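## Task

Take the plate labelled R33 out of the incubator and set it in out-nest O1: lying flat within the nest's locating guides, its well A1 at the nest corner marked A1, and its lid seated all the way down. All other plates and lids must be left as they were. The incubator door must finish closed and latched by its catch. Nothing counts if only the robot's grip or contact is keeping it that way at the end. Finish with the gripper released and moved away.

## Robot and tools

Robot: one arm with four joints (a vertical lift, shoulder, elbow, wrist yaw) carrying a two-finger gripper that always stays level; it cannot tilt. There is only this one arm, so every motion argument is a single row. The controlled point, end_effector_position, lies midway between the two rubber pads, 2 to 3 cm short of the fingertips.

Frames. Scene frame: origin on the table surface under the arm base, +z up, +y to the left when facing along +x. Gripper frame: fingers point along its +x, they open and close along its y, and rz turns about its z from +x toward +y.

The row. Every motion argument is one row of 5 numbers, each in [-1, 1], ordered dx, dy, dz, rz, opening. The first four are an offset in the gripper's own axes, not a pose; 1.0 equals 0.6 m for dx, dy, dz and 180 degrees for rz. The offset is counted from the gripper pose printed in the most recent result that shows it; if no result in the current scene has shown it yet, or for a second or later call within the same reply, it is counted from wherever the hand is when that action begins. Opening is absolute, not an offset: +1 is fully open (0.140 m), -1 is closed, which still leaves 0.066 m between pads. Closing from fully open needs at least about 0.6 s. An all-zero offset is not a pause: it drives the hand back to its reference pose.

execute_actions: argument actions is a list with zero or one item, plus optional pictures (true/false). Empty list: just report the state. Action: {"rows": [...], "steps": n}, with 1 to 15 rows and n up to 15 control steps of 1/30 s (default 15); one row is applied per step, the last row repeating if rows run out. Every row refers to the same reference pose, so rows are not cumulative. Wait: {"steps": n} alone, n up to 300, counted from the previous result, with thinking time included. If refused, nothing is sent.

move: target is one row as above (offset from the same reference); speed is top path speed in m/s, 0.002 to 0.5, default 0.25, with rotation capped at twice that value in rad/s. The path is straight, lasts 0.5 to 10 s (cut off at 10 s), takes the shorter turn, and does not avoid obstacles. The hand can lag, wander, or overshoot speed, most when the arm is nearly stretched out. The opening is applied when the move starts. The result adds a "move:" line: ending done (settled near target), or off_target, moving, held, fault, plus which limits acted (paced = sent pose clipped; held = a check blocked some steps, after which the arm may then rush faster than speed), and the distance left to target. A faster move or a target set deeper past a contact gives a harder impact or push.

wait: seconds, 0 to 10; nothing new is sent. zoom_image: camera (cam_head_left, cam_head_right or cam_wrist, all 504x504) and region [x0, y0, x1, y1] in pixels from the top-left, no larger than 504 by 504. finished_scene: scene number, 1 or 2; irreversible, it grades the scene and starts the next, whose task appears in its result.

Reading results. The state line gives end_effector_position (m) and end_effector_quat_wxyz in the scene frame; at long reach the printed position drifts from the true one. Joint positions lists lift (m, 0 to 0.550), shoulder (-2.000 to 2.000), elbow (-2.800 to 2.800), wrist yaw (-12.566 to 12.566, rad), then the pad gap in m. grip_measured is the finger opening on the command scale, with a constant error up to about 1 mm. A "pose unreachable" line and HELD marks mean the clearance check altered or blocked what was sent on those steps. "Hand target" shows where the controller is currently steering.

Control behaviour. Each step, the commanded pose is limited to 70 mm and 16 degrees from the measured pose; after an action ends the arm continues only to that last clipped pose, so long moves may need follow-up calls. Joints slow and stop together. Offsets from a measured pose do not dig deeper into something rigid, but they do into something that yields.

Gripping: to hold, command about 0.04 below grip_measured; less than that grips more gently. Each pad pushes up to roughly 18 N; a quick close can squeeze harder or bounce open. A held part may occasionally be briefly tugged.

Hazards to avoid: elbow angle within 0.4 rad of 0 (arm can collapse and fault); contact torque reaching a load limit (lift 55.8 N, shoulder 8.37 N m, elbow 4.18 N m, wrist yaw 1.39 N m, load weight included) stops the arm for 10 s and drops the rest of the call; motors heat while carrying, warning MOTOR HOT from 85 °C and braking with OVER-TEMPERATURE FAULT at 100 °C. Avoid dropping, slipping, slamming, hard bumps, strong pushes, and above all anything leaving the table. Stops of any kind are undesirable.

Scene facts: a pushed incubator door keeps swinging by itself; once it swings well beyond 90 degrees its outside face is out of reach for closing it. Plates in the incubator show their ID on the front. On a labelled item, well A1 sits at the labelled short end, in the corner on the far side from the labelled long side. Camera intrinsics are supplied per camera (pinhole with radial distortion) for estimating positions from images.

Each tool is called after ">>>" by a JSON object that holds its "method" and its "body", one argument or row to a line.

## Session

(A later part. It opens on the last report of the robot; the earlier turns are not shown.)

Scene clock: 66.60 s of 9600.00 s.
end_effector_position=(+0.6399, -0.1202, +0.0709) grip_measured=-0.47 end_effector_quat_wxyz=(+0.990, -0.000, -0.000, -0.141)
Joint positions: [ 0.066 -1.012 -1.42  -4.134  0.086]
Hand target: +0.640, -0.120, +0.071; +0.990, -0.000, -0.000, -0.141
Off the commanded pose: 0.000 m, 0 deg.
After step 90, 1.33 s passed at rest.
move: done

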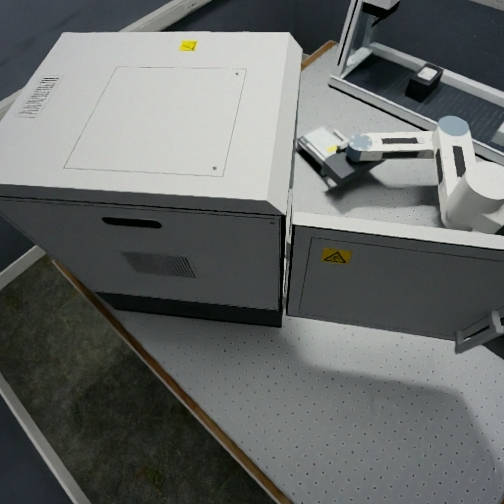

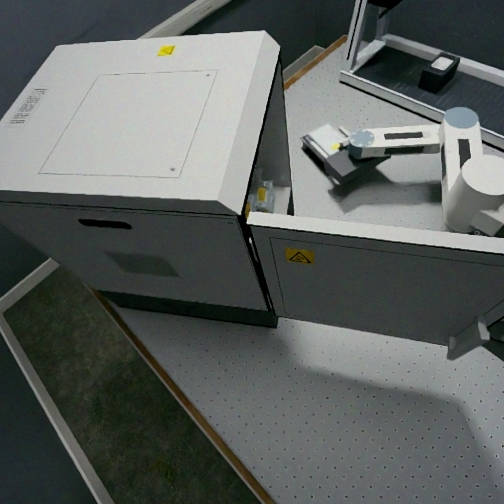

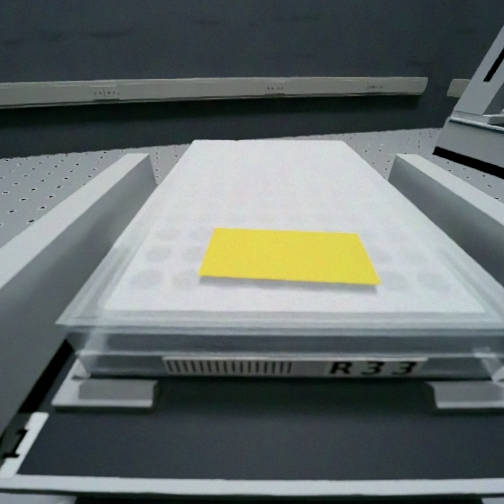

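>>> {"method": "move", "body": {
  "target": [0,0,0,0,0.2]
}}

>>> {"method": "move", "body": {
  "target": [-0.14,0,0.1,0,0.2],
  "speed": 0.15
}}

>>> {"method": "move", "body": {
  "target": [-0.463,0.433,0.712,0.284,-1],
  "speed": 0.3
}}

>>> {"method": "move", "body": {
  "target": [-0.325,0.508,0,0,-1],
  "speed": 0.2
}}

Scene clock: 77.63 s of 9600.00 s.
end_effector_position=(+0.6398, -0.1202, +0.0672) grip_measured=+0.20 end_effector_quat_wxyz=(+0.990, -0.000, -0.000, -0.141)
Joint positions: [ 0.062 -1.012 -1.42  -4.135  0.11 ]
Hand target: +0.640, -0.120, +0.067; +0.990, -0.000, -0.000, -0.141
Off the commanded pose: 0.000 m, 0 deg.
After step 90, 6.40 s passed at rest.
move: done

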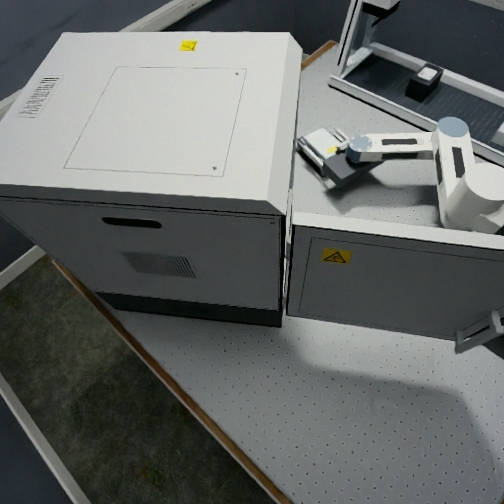

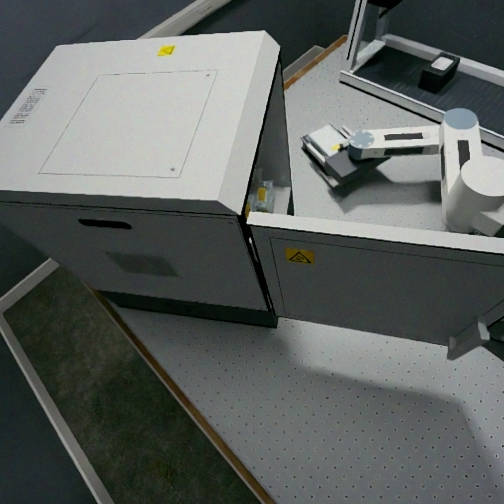

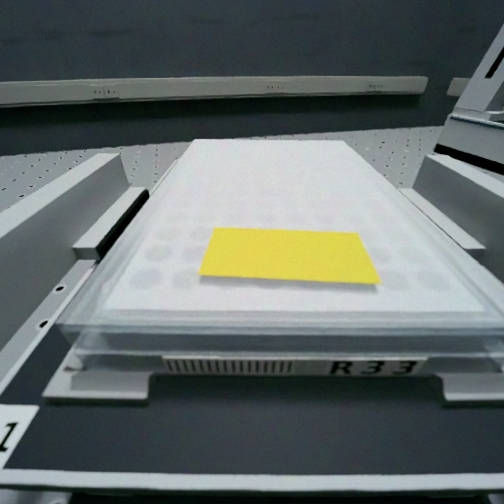

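Scene clock: 78.63 s of 9600.00 s.
end_effector_position=(+0.5592, -0.0965, +0.1273) grip_measured=+0.20 end_effector_quat_wxyz=(+0.990, -0.000, -0.000, -0.141)
Joint positions: [ 0.122 -1.15  -1.02  -4.395  0.11 ]
Hand target: +0.559, -0.097, +0.127; +0.990, -0.000, -0.000, -0.141
Off the commanded pose: 0.000 m, 0 deg.
move: done

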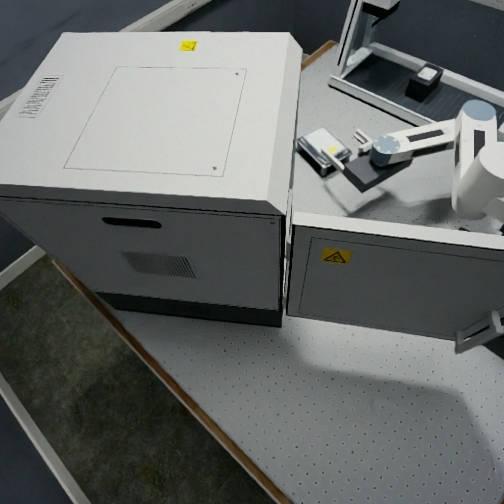

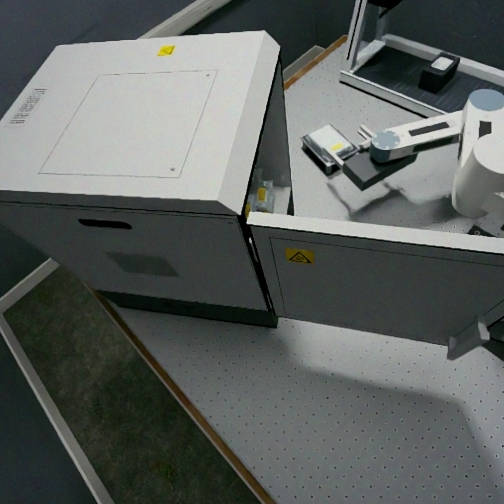

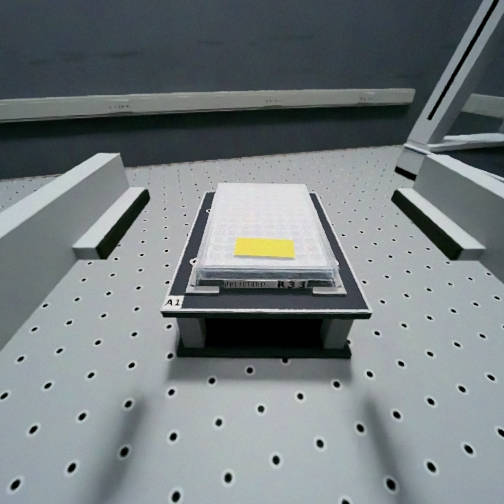

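Scene clock: 80.97 s of 9600.00 s.
end_effector_position=(+0.3650, +0.2304, +0.5545) grip_measured=-0.99 end_effector_quat_wxyz=(+0.954, -0.000, -0.000, +0.300)
Joint positions: [ 0.55   0.084 -0.641 -5.117  0.066]
Hand target: +0.365, +0.230, +0.554; +0.954, -0.000, -0.000, +0.300
Off the commanded pose: 0.000 m, 0 deg.
move: done

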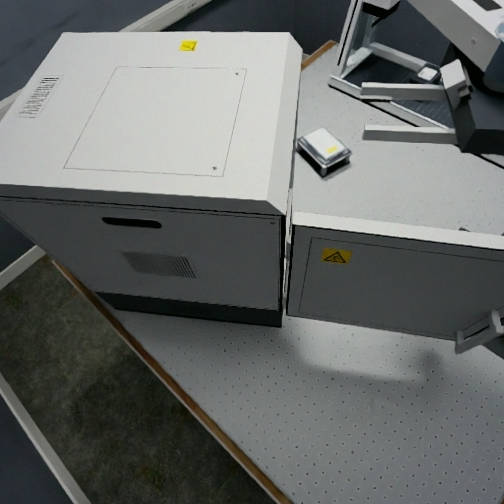

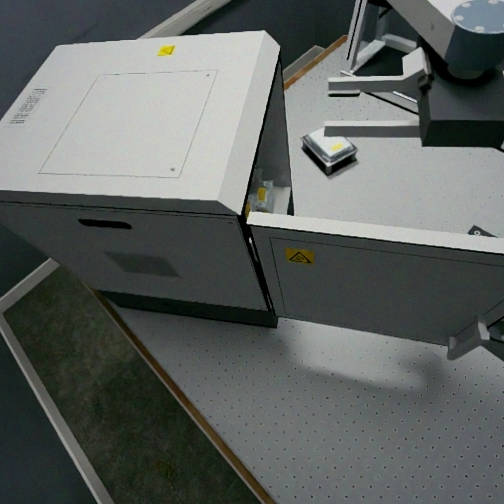

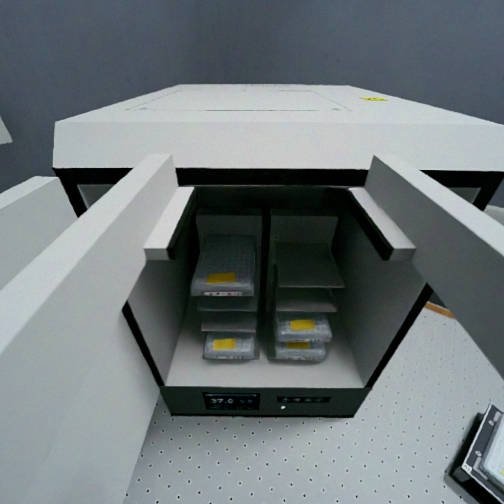

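Scene clock: 83.17 s of 9600.00 s.
end_effector_position=(+0.0308, +0.3689, +0.5546) grip_measured=-0.99 end_effector_quat_wxyz=(+0.954, -0.000, -0.000, +0.300)
Joint positions: [ 0.55   1.639 -1.679 -5.634  0.066]
Hand target: +0.031, +0.369, +0.555; +0.954, -0.000, -0.000, +0.300
Off the commanded pose: 0.000 m, 0 deg.
move: done

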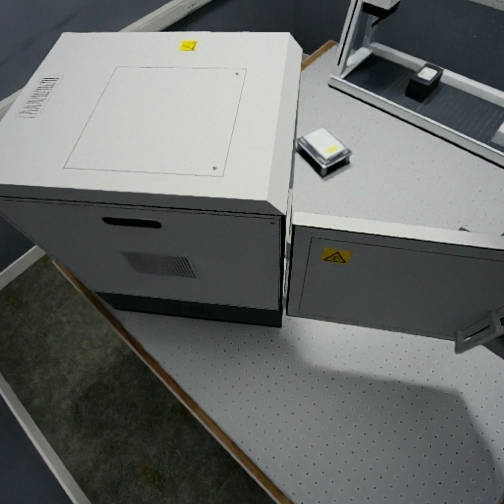

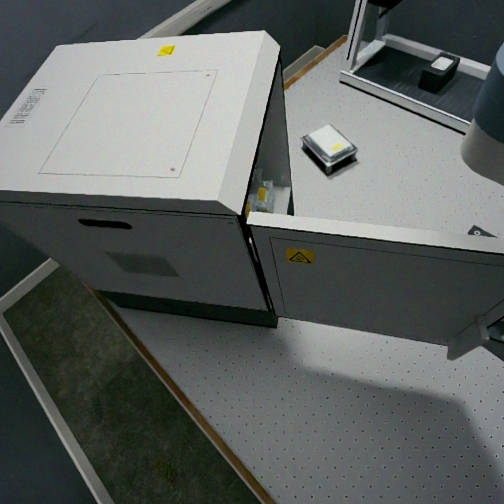

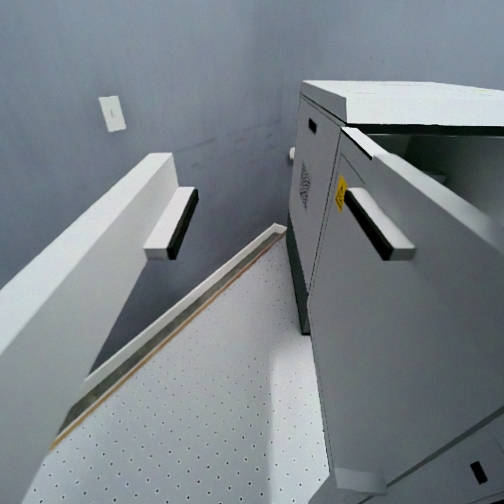

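>>> {"method": "move", "body": {
  "target": [0,0,-0.065,0,-1],
  "speed": 0.05
}}

>>> {"method": "move", "body": {
  "target": [0.03,-0.25,0,0,-1],
  "speed": 0.045
}}

>>> {"method": "move", "body": {
  "target": [0.24,-0.21,0,0,-1],
  "speed": 0.05
}}

>>> {"method": "move", "body": {
  "target": [0.13,-0.22,0,0,-1],
  "speed": 0.05
}}

>>> {"method": "move", "body": {
  "target": [0.043,0,0,0,-1],
  "speed": 0.015
}}

Scene clock: 92.30 s of 9600.00 s.
end_effector_position=(+0.0308, +0.3689, +0.5155) grip_measured=-0.99 end_effector_quat_wxyz=(+0.954, -0.000, -0.000, +0.300)
Joint positions: [ 0.511  1.639 -1.679 -5.634  0.066]
Hand target: +0.031, +0.369, +0.516; +0.954, -0.000, -0.000, +0.300
Off the commanded pose: 0.000 m, 0 deg.
After step 90, 5.07 s passed at rest.
move: done

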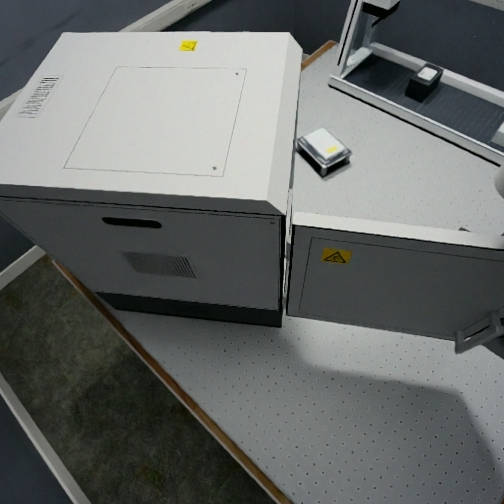

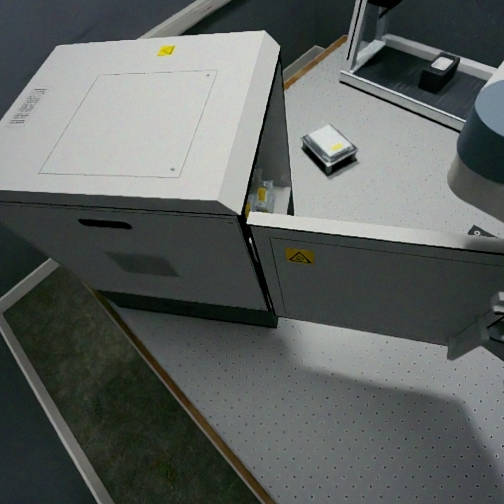

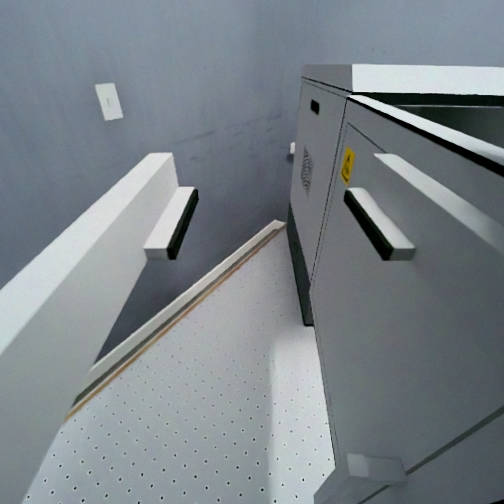

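Scene clock: 95.90 s of 9600.00 s.
end_effector_position=(+0.1313, +0.2562, +0.5155) grip_measured=-0.99 end_effector_quat_wxyz=(+0.954, -0.000, -0.000, +0.300)
Joint positions: [ 0.511  1.351 -0.934 -6.091  0.066]
Hand target: +0.131, +0.256, +0.516; +0.954, -0.000, -0.000, +0.300
Off the commanded pose: 0.000 m, 0 deg.
move: done

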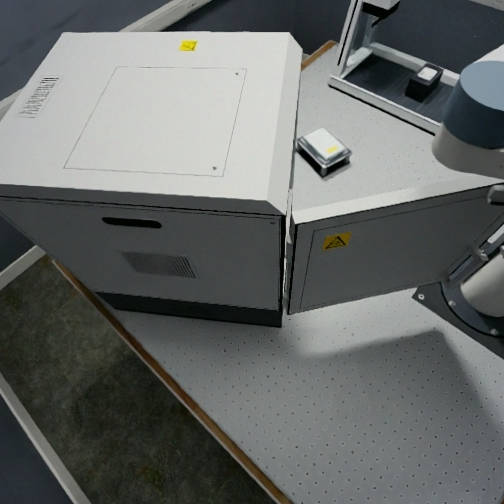

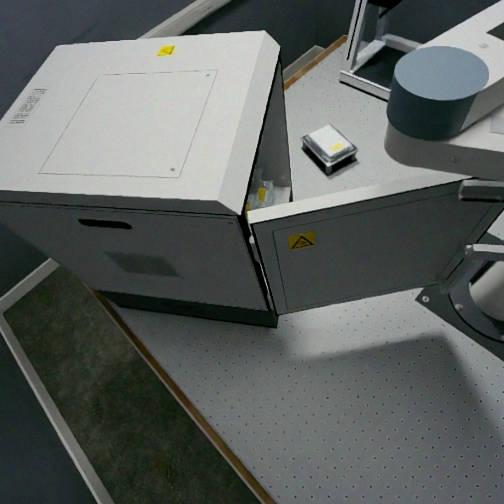

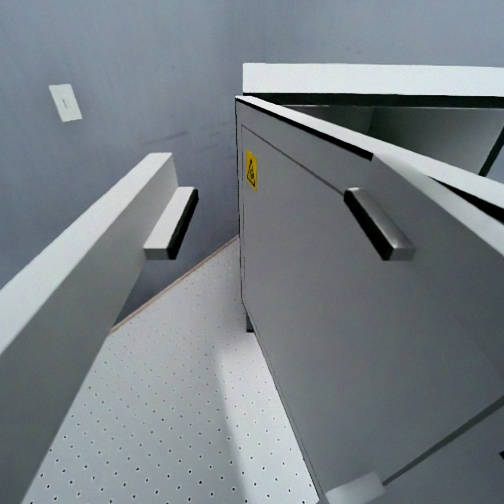

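Scene clock: 100.00 s of 9600.00 s.
end_effector_position=(+0.3215, +0.2352, +0.5155) grip_measured=-0.99 end_effector_quat_wxyz=(+0.954, -0.000, -0.000, +0.300)
Joint positions: [ 0.511  0.342 -0.599 -5.416  0.066]
Hand target: +0.321, +0.235, +0.516; +0.954, -0.000, -0.000, +0.300
Off the commanded pose: 0.000 m, 0 deg.
move: done

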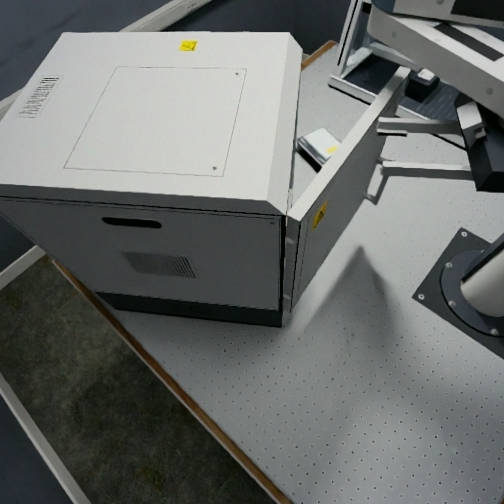

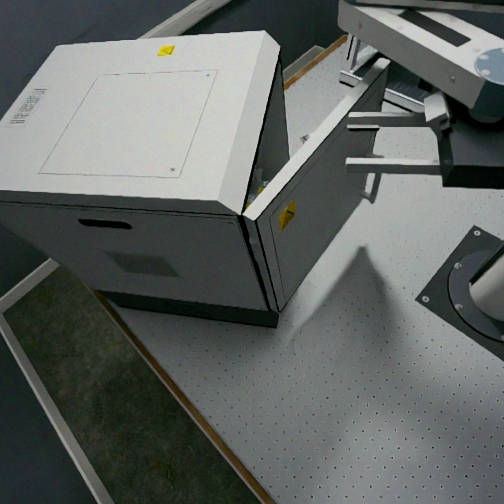

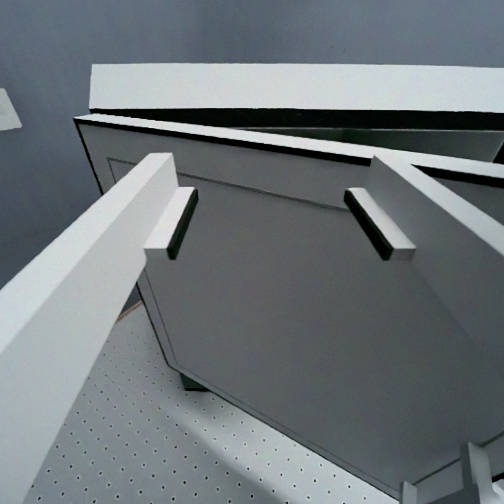

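Scene clock: 103.33 s of 9600.00 s.
end_effector_position=(+0.4609, +0.1715, +0.5155) grip_measured=-0.99 end_effector_quat_wxyz=(+0.954, -0.000, -0.000, +0.300)
Joint positions: [ 0.511 -0.512 -0.75  -4.412  0.066]
Hand target: +0.461, +0.172, +0.516; +0.954, -0.000, -0.000, +0.300
Off the commanded pose: 0.000 m, 0 deg.
move: done

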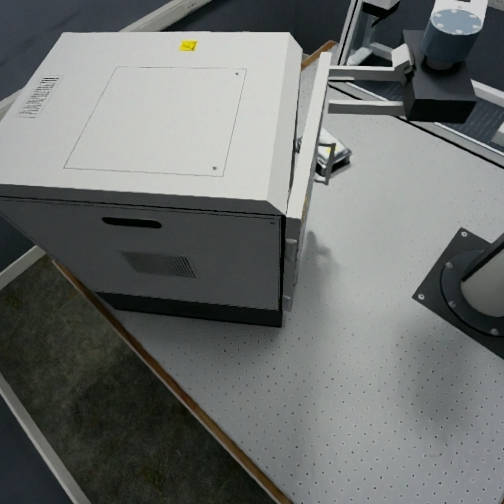

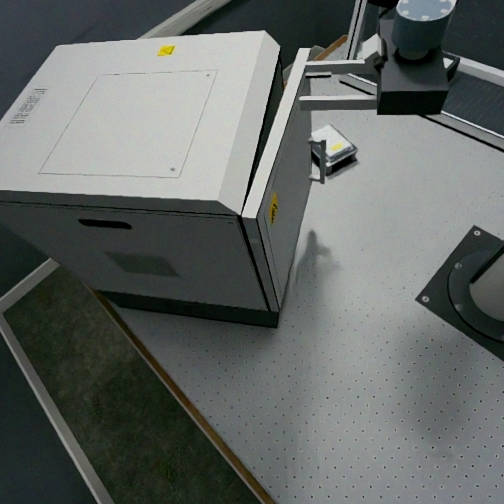

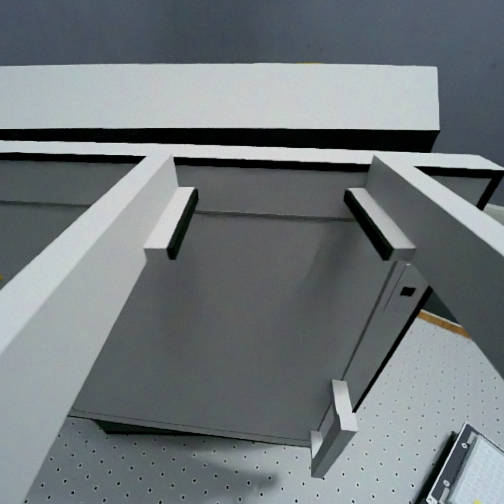

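Scene clock: 105.27 s of 9600.00 s.
end_effector_position=(+0.4822, +0.1860, +0.5155) grip_measured=-0.99 end_effector_quat_wxyz=(+0.954, -0.000, -0.000, +0.299)
Joint positions: [ 0.511 -0.471 -0.859 -4.345  0.066]
Hand target: +0.482, +0.186, +0.516; +0.954, -0.000, -0.000, +0.300
Off the commanded pose: 0.000 m, 0 deg.
move: done

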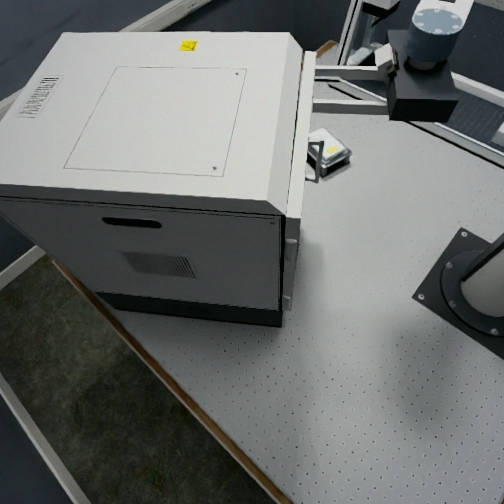

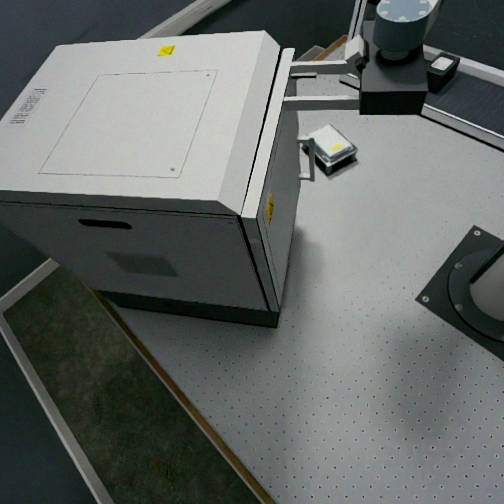

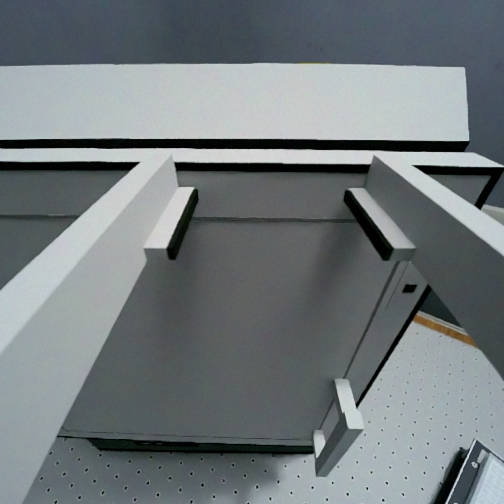

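>>> {"method": "move", "body": {
  "target": [0.006,0,0,0,-1],
  "speed": 0.01
}}

>>> {"method": "move", "body": {
  "target": [0.0022,0,0,0,-1]
}}

>>> {"method": "move", "body": {
  "target": [0.0022,0,0,0,-1]
}}

>>> {"method": "move", "body": {
  "target": [0.0022,0,0,0,-1]
}}

Scene clock: 111.77 s of 9600.00 s.
end_effector_position=(+0.4851, +0.1880, +0.5155) grip_measured=-0.99 end_effector_quat_wxyz=(+0.954, -0.000, -0.000, +0.299)
Joint positions: [ 0.511 -0.465 -0.874 -4.336  0.066]
Hand target: +0.485, +0.188, +0.516; +0.954, -0.000, -0.000, +0.299
Off the commanded pose: 0.000 m, 0 deg.
After step 90, 2.80 s passed at rest.
move: done

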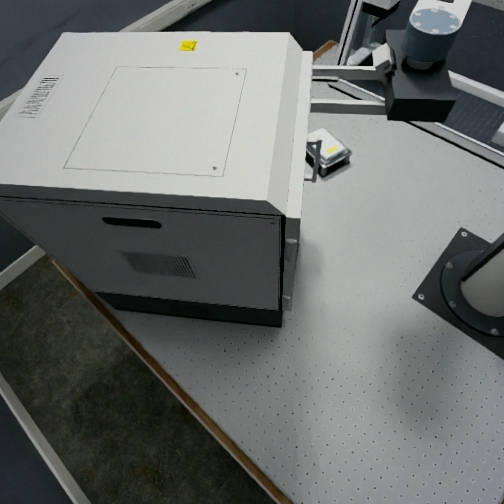

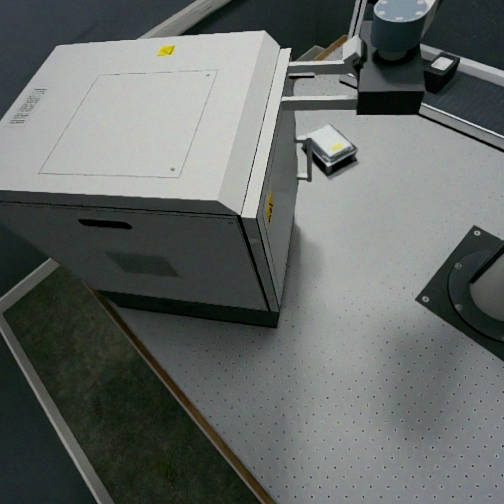

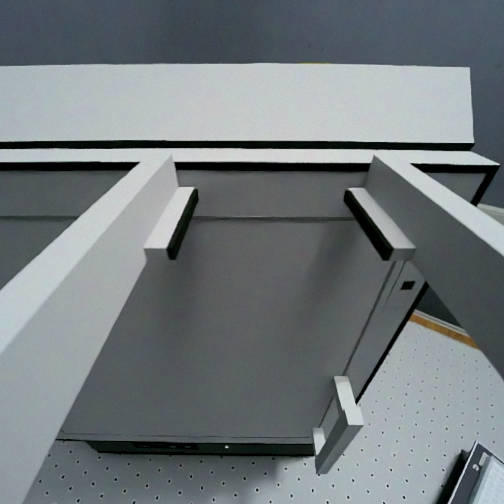

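Scene clock: 112.47 s of 9600.00 s.
end_effector_position=(+0.4862, +0.1887, +0.5155) grip_measured=-0.99 end_effector_quat_wxyz=(+0.954, -0.000, -0.000, +0.299)
Joint positions: [ 0.511 -0.463 -0.88  -4.333  0.066]
Hand target: +0.486, +0.189, +0.516; +0.954, -0.000, -0.000, +0.299
Off the commanded pose: 0.000 m, 0 deg.
move: done

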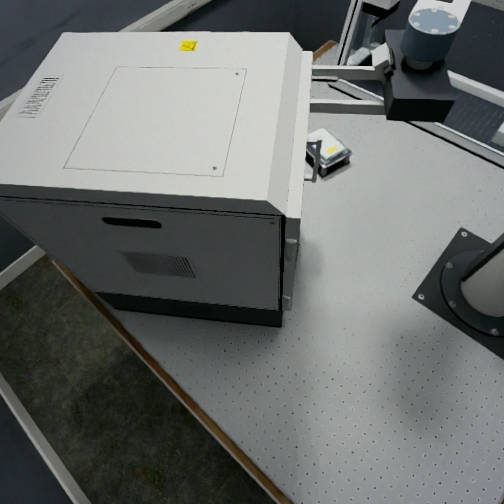

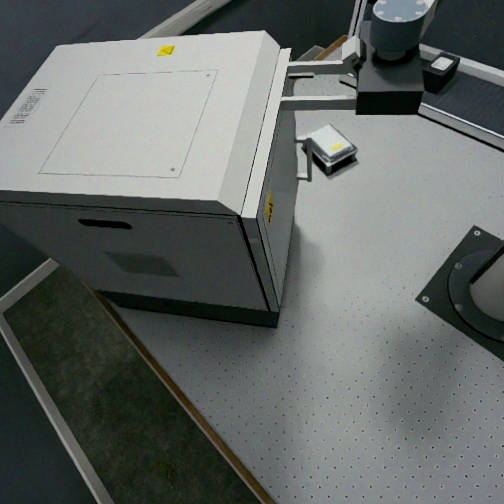

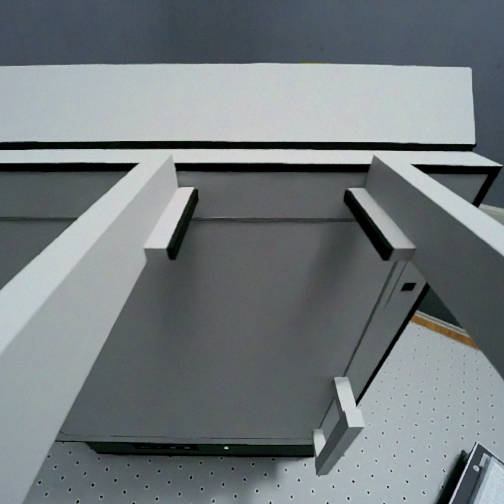

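Scene clock: 113.17 s of 9600.00 s.
end_effector_position=(+0.4870, +0.1891, +0.5155) grip_measured=-0.99 end_effector_quat_wxyz=(+0.954, -0.000, -0.000, +0.299)
Joint positions: [ 0.511 -0.461 -0.884 -4.332  0.066]
Hand target: +0.487, +0.189, +0.516; +0.954, -0.000, -0.000, +0.299
Off the commanded pose: 0.000 m, 0 deg.
move: done

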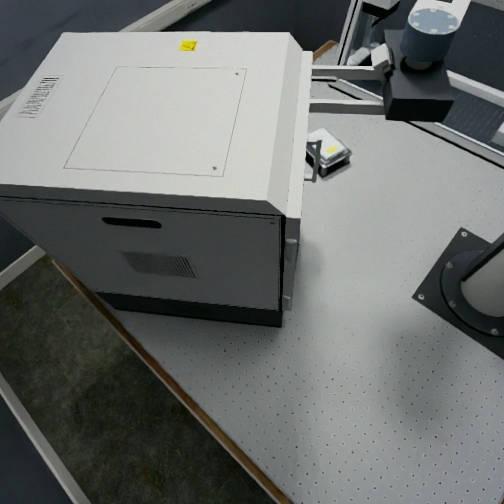

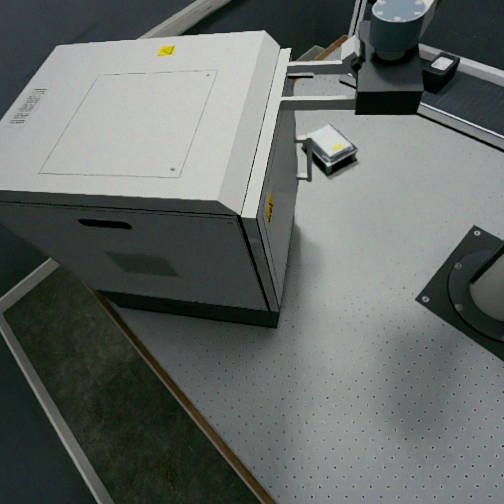

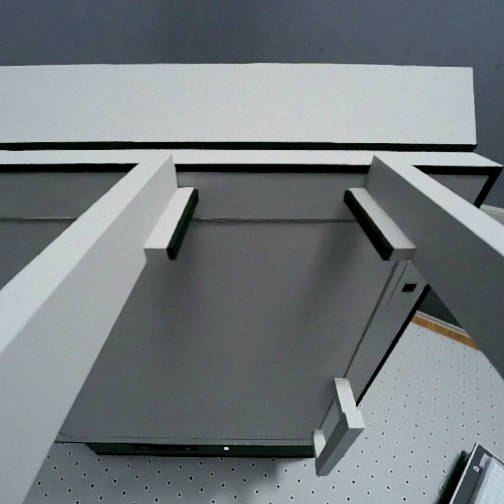

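Scene clock: 113.87 s of 9600.00 s.
end_effector_position=(+0.4872, +0.1892, +0.5155) grip_measured=-0.99 end_effector_quat_wxyz=(+0.955, -0.000, -0.000, +0.298)
Joint positions: [ 0.511 -0.46  -0.884 -4.334  0.066]
Hand target: +0.488, +0.190, +0.516; +0.954, -0.000, -0.000, +0.299
Off the commanded pose: 0.001 m, 0 deg.
move: done

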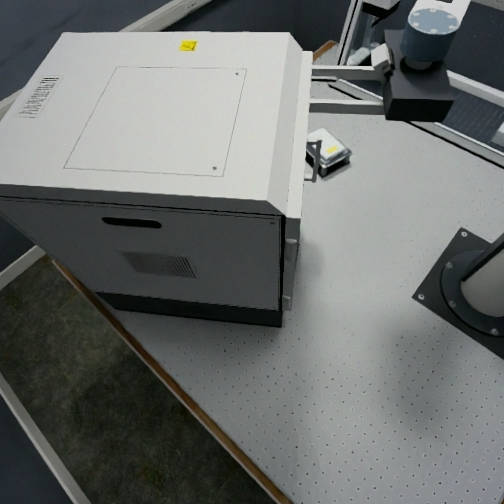

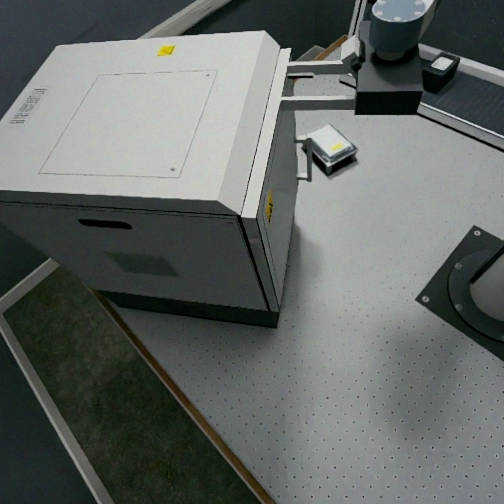

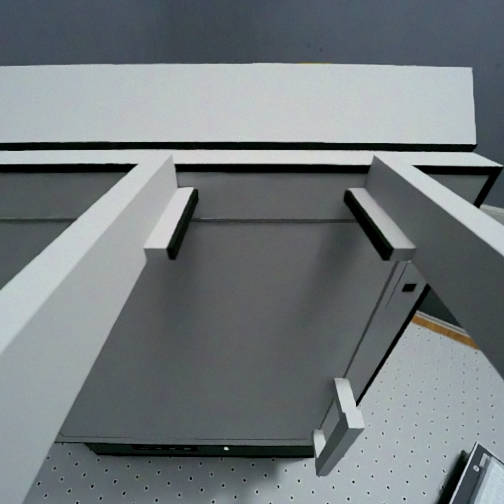

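>>> {"method": "move", "body": {
  "target": [-0.13,0,0,0,-1]
}}

>>> {"method": "finished_scene", "body": {
  "scene": 2
}}

Scene clock: 118.83 s of 9600.00 s.
end_effector_position=(+0.4229, +0.1448, +0.5155) grip_measured=-0.99 end_effector_quat_wxyz=(+0.955, -0.000, -0.000, +0.298)
Joint positions: [ 0.511 -0.573 -0.557 -4.548  0.066]
Hand target: +0.423, +0.145, +0.516; +0.955, -0.000, -0.000, +0.298
Off the commanded pose: 0.000 m, 0 deg.
After step 90, 1.23 s passed at rest.
move: done

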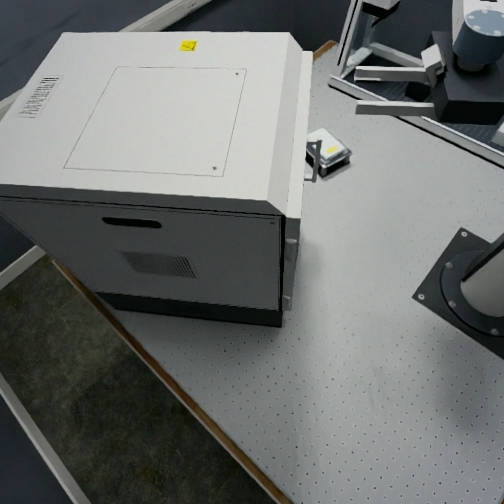

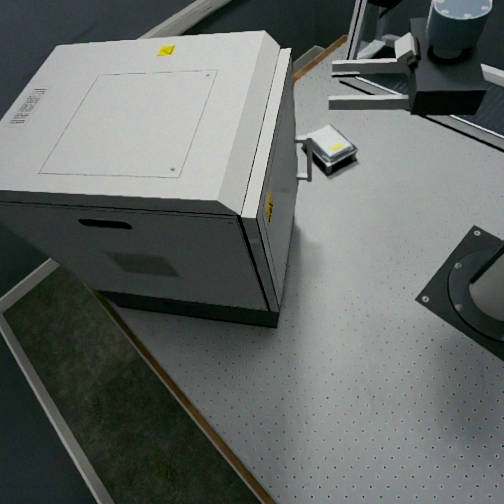

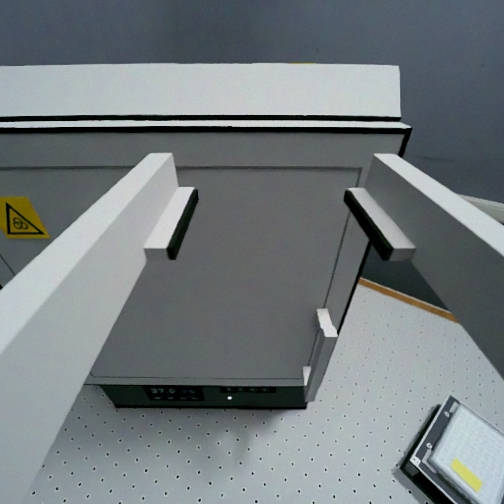

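The scene is finished: the task was done.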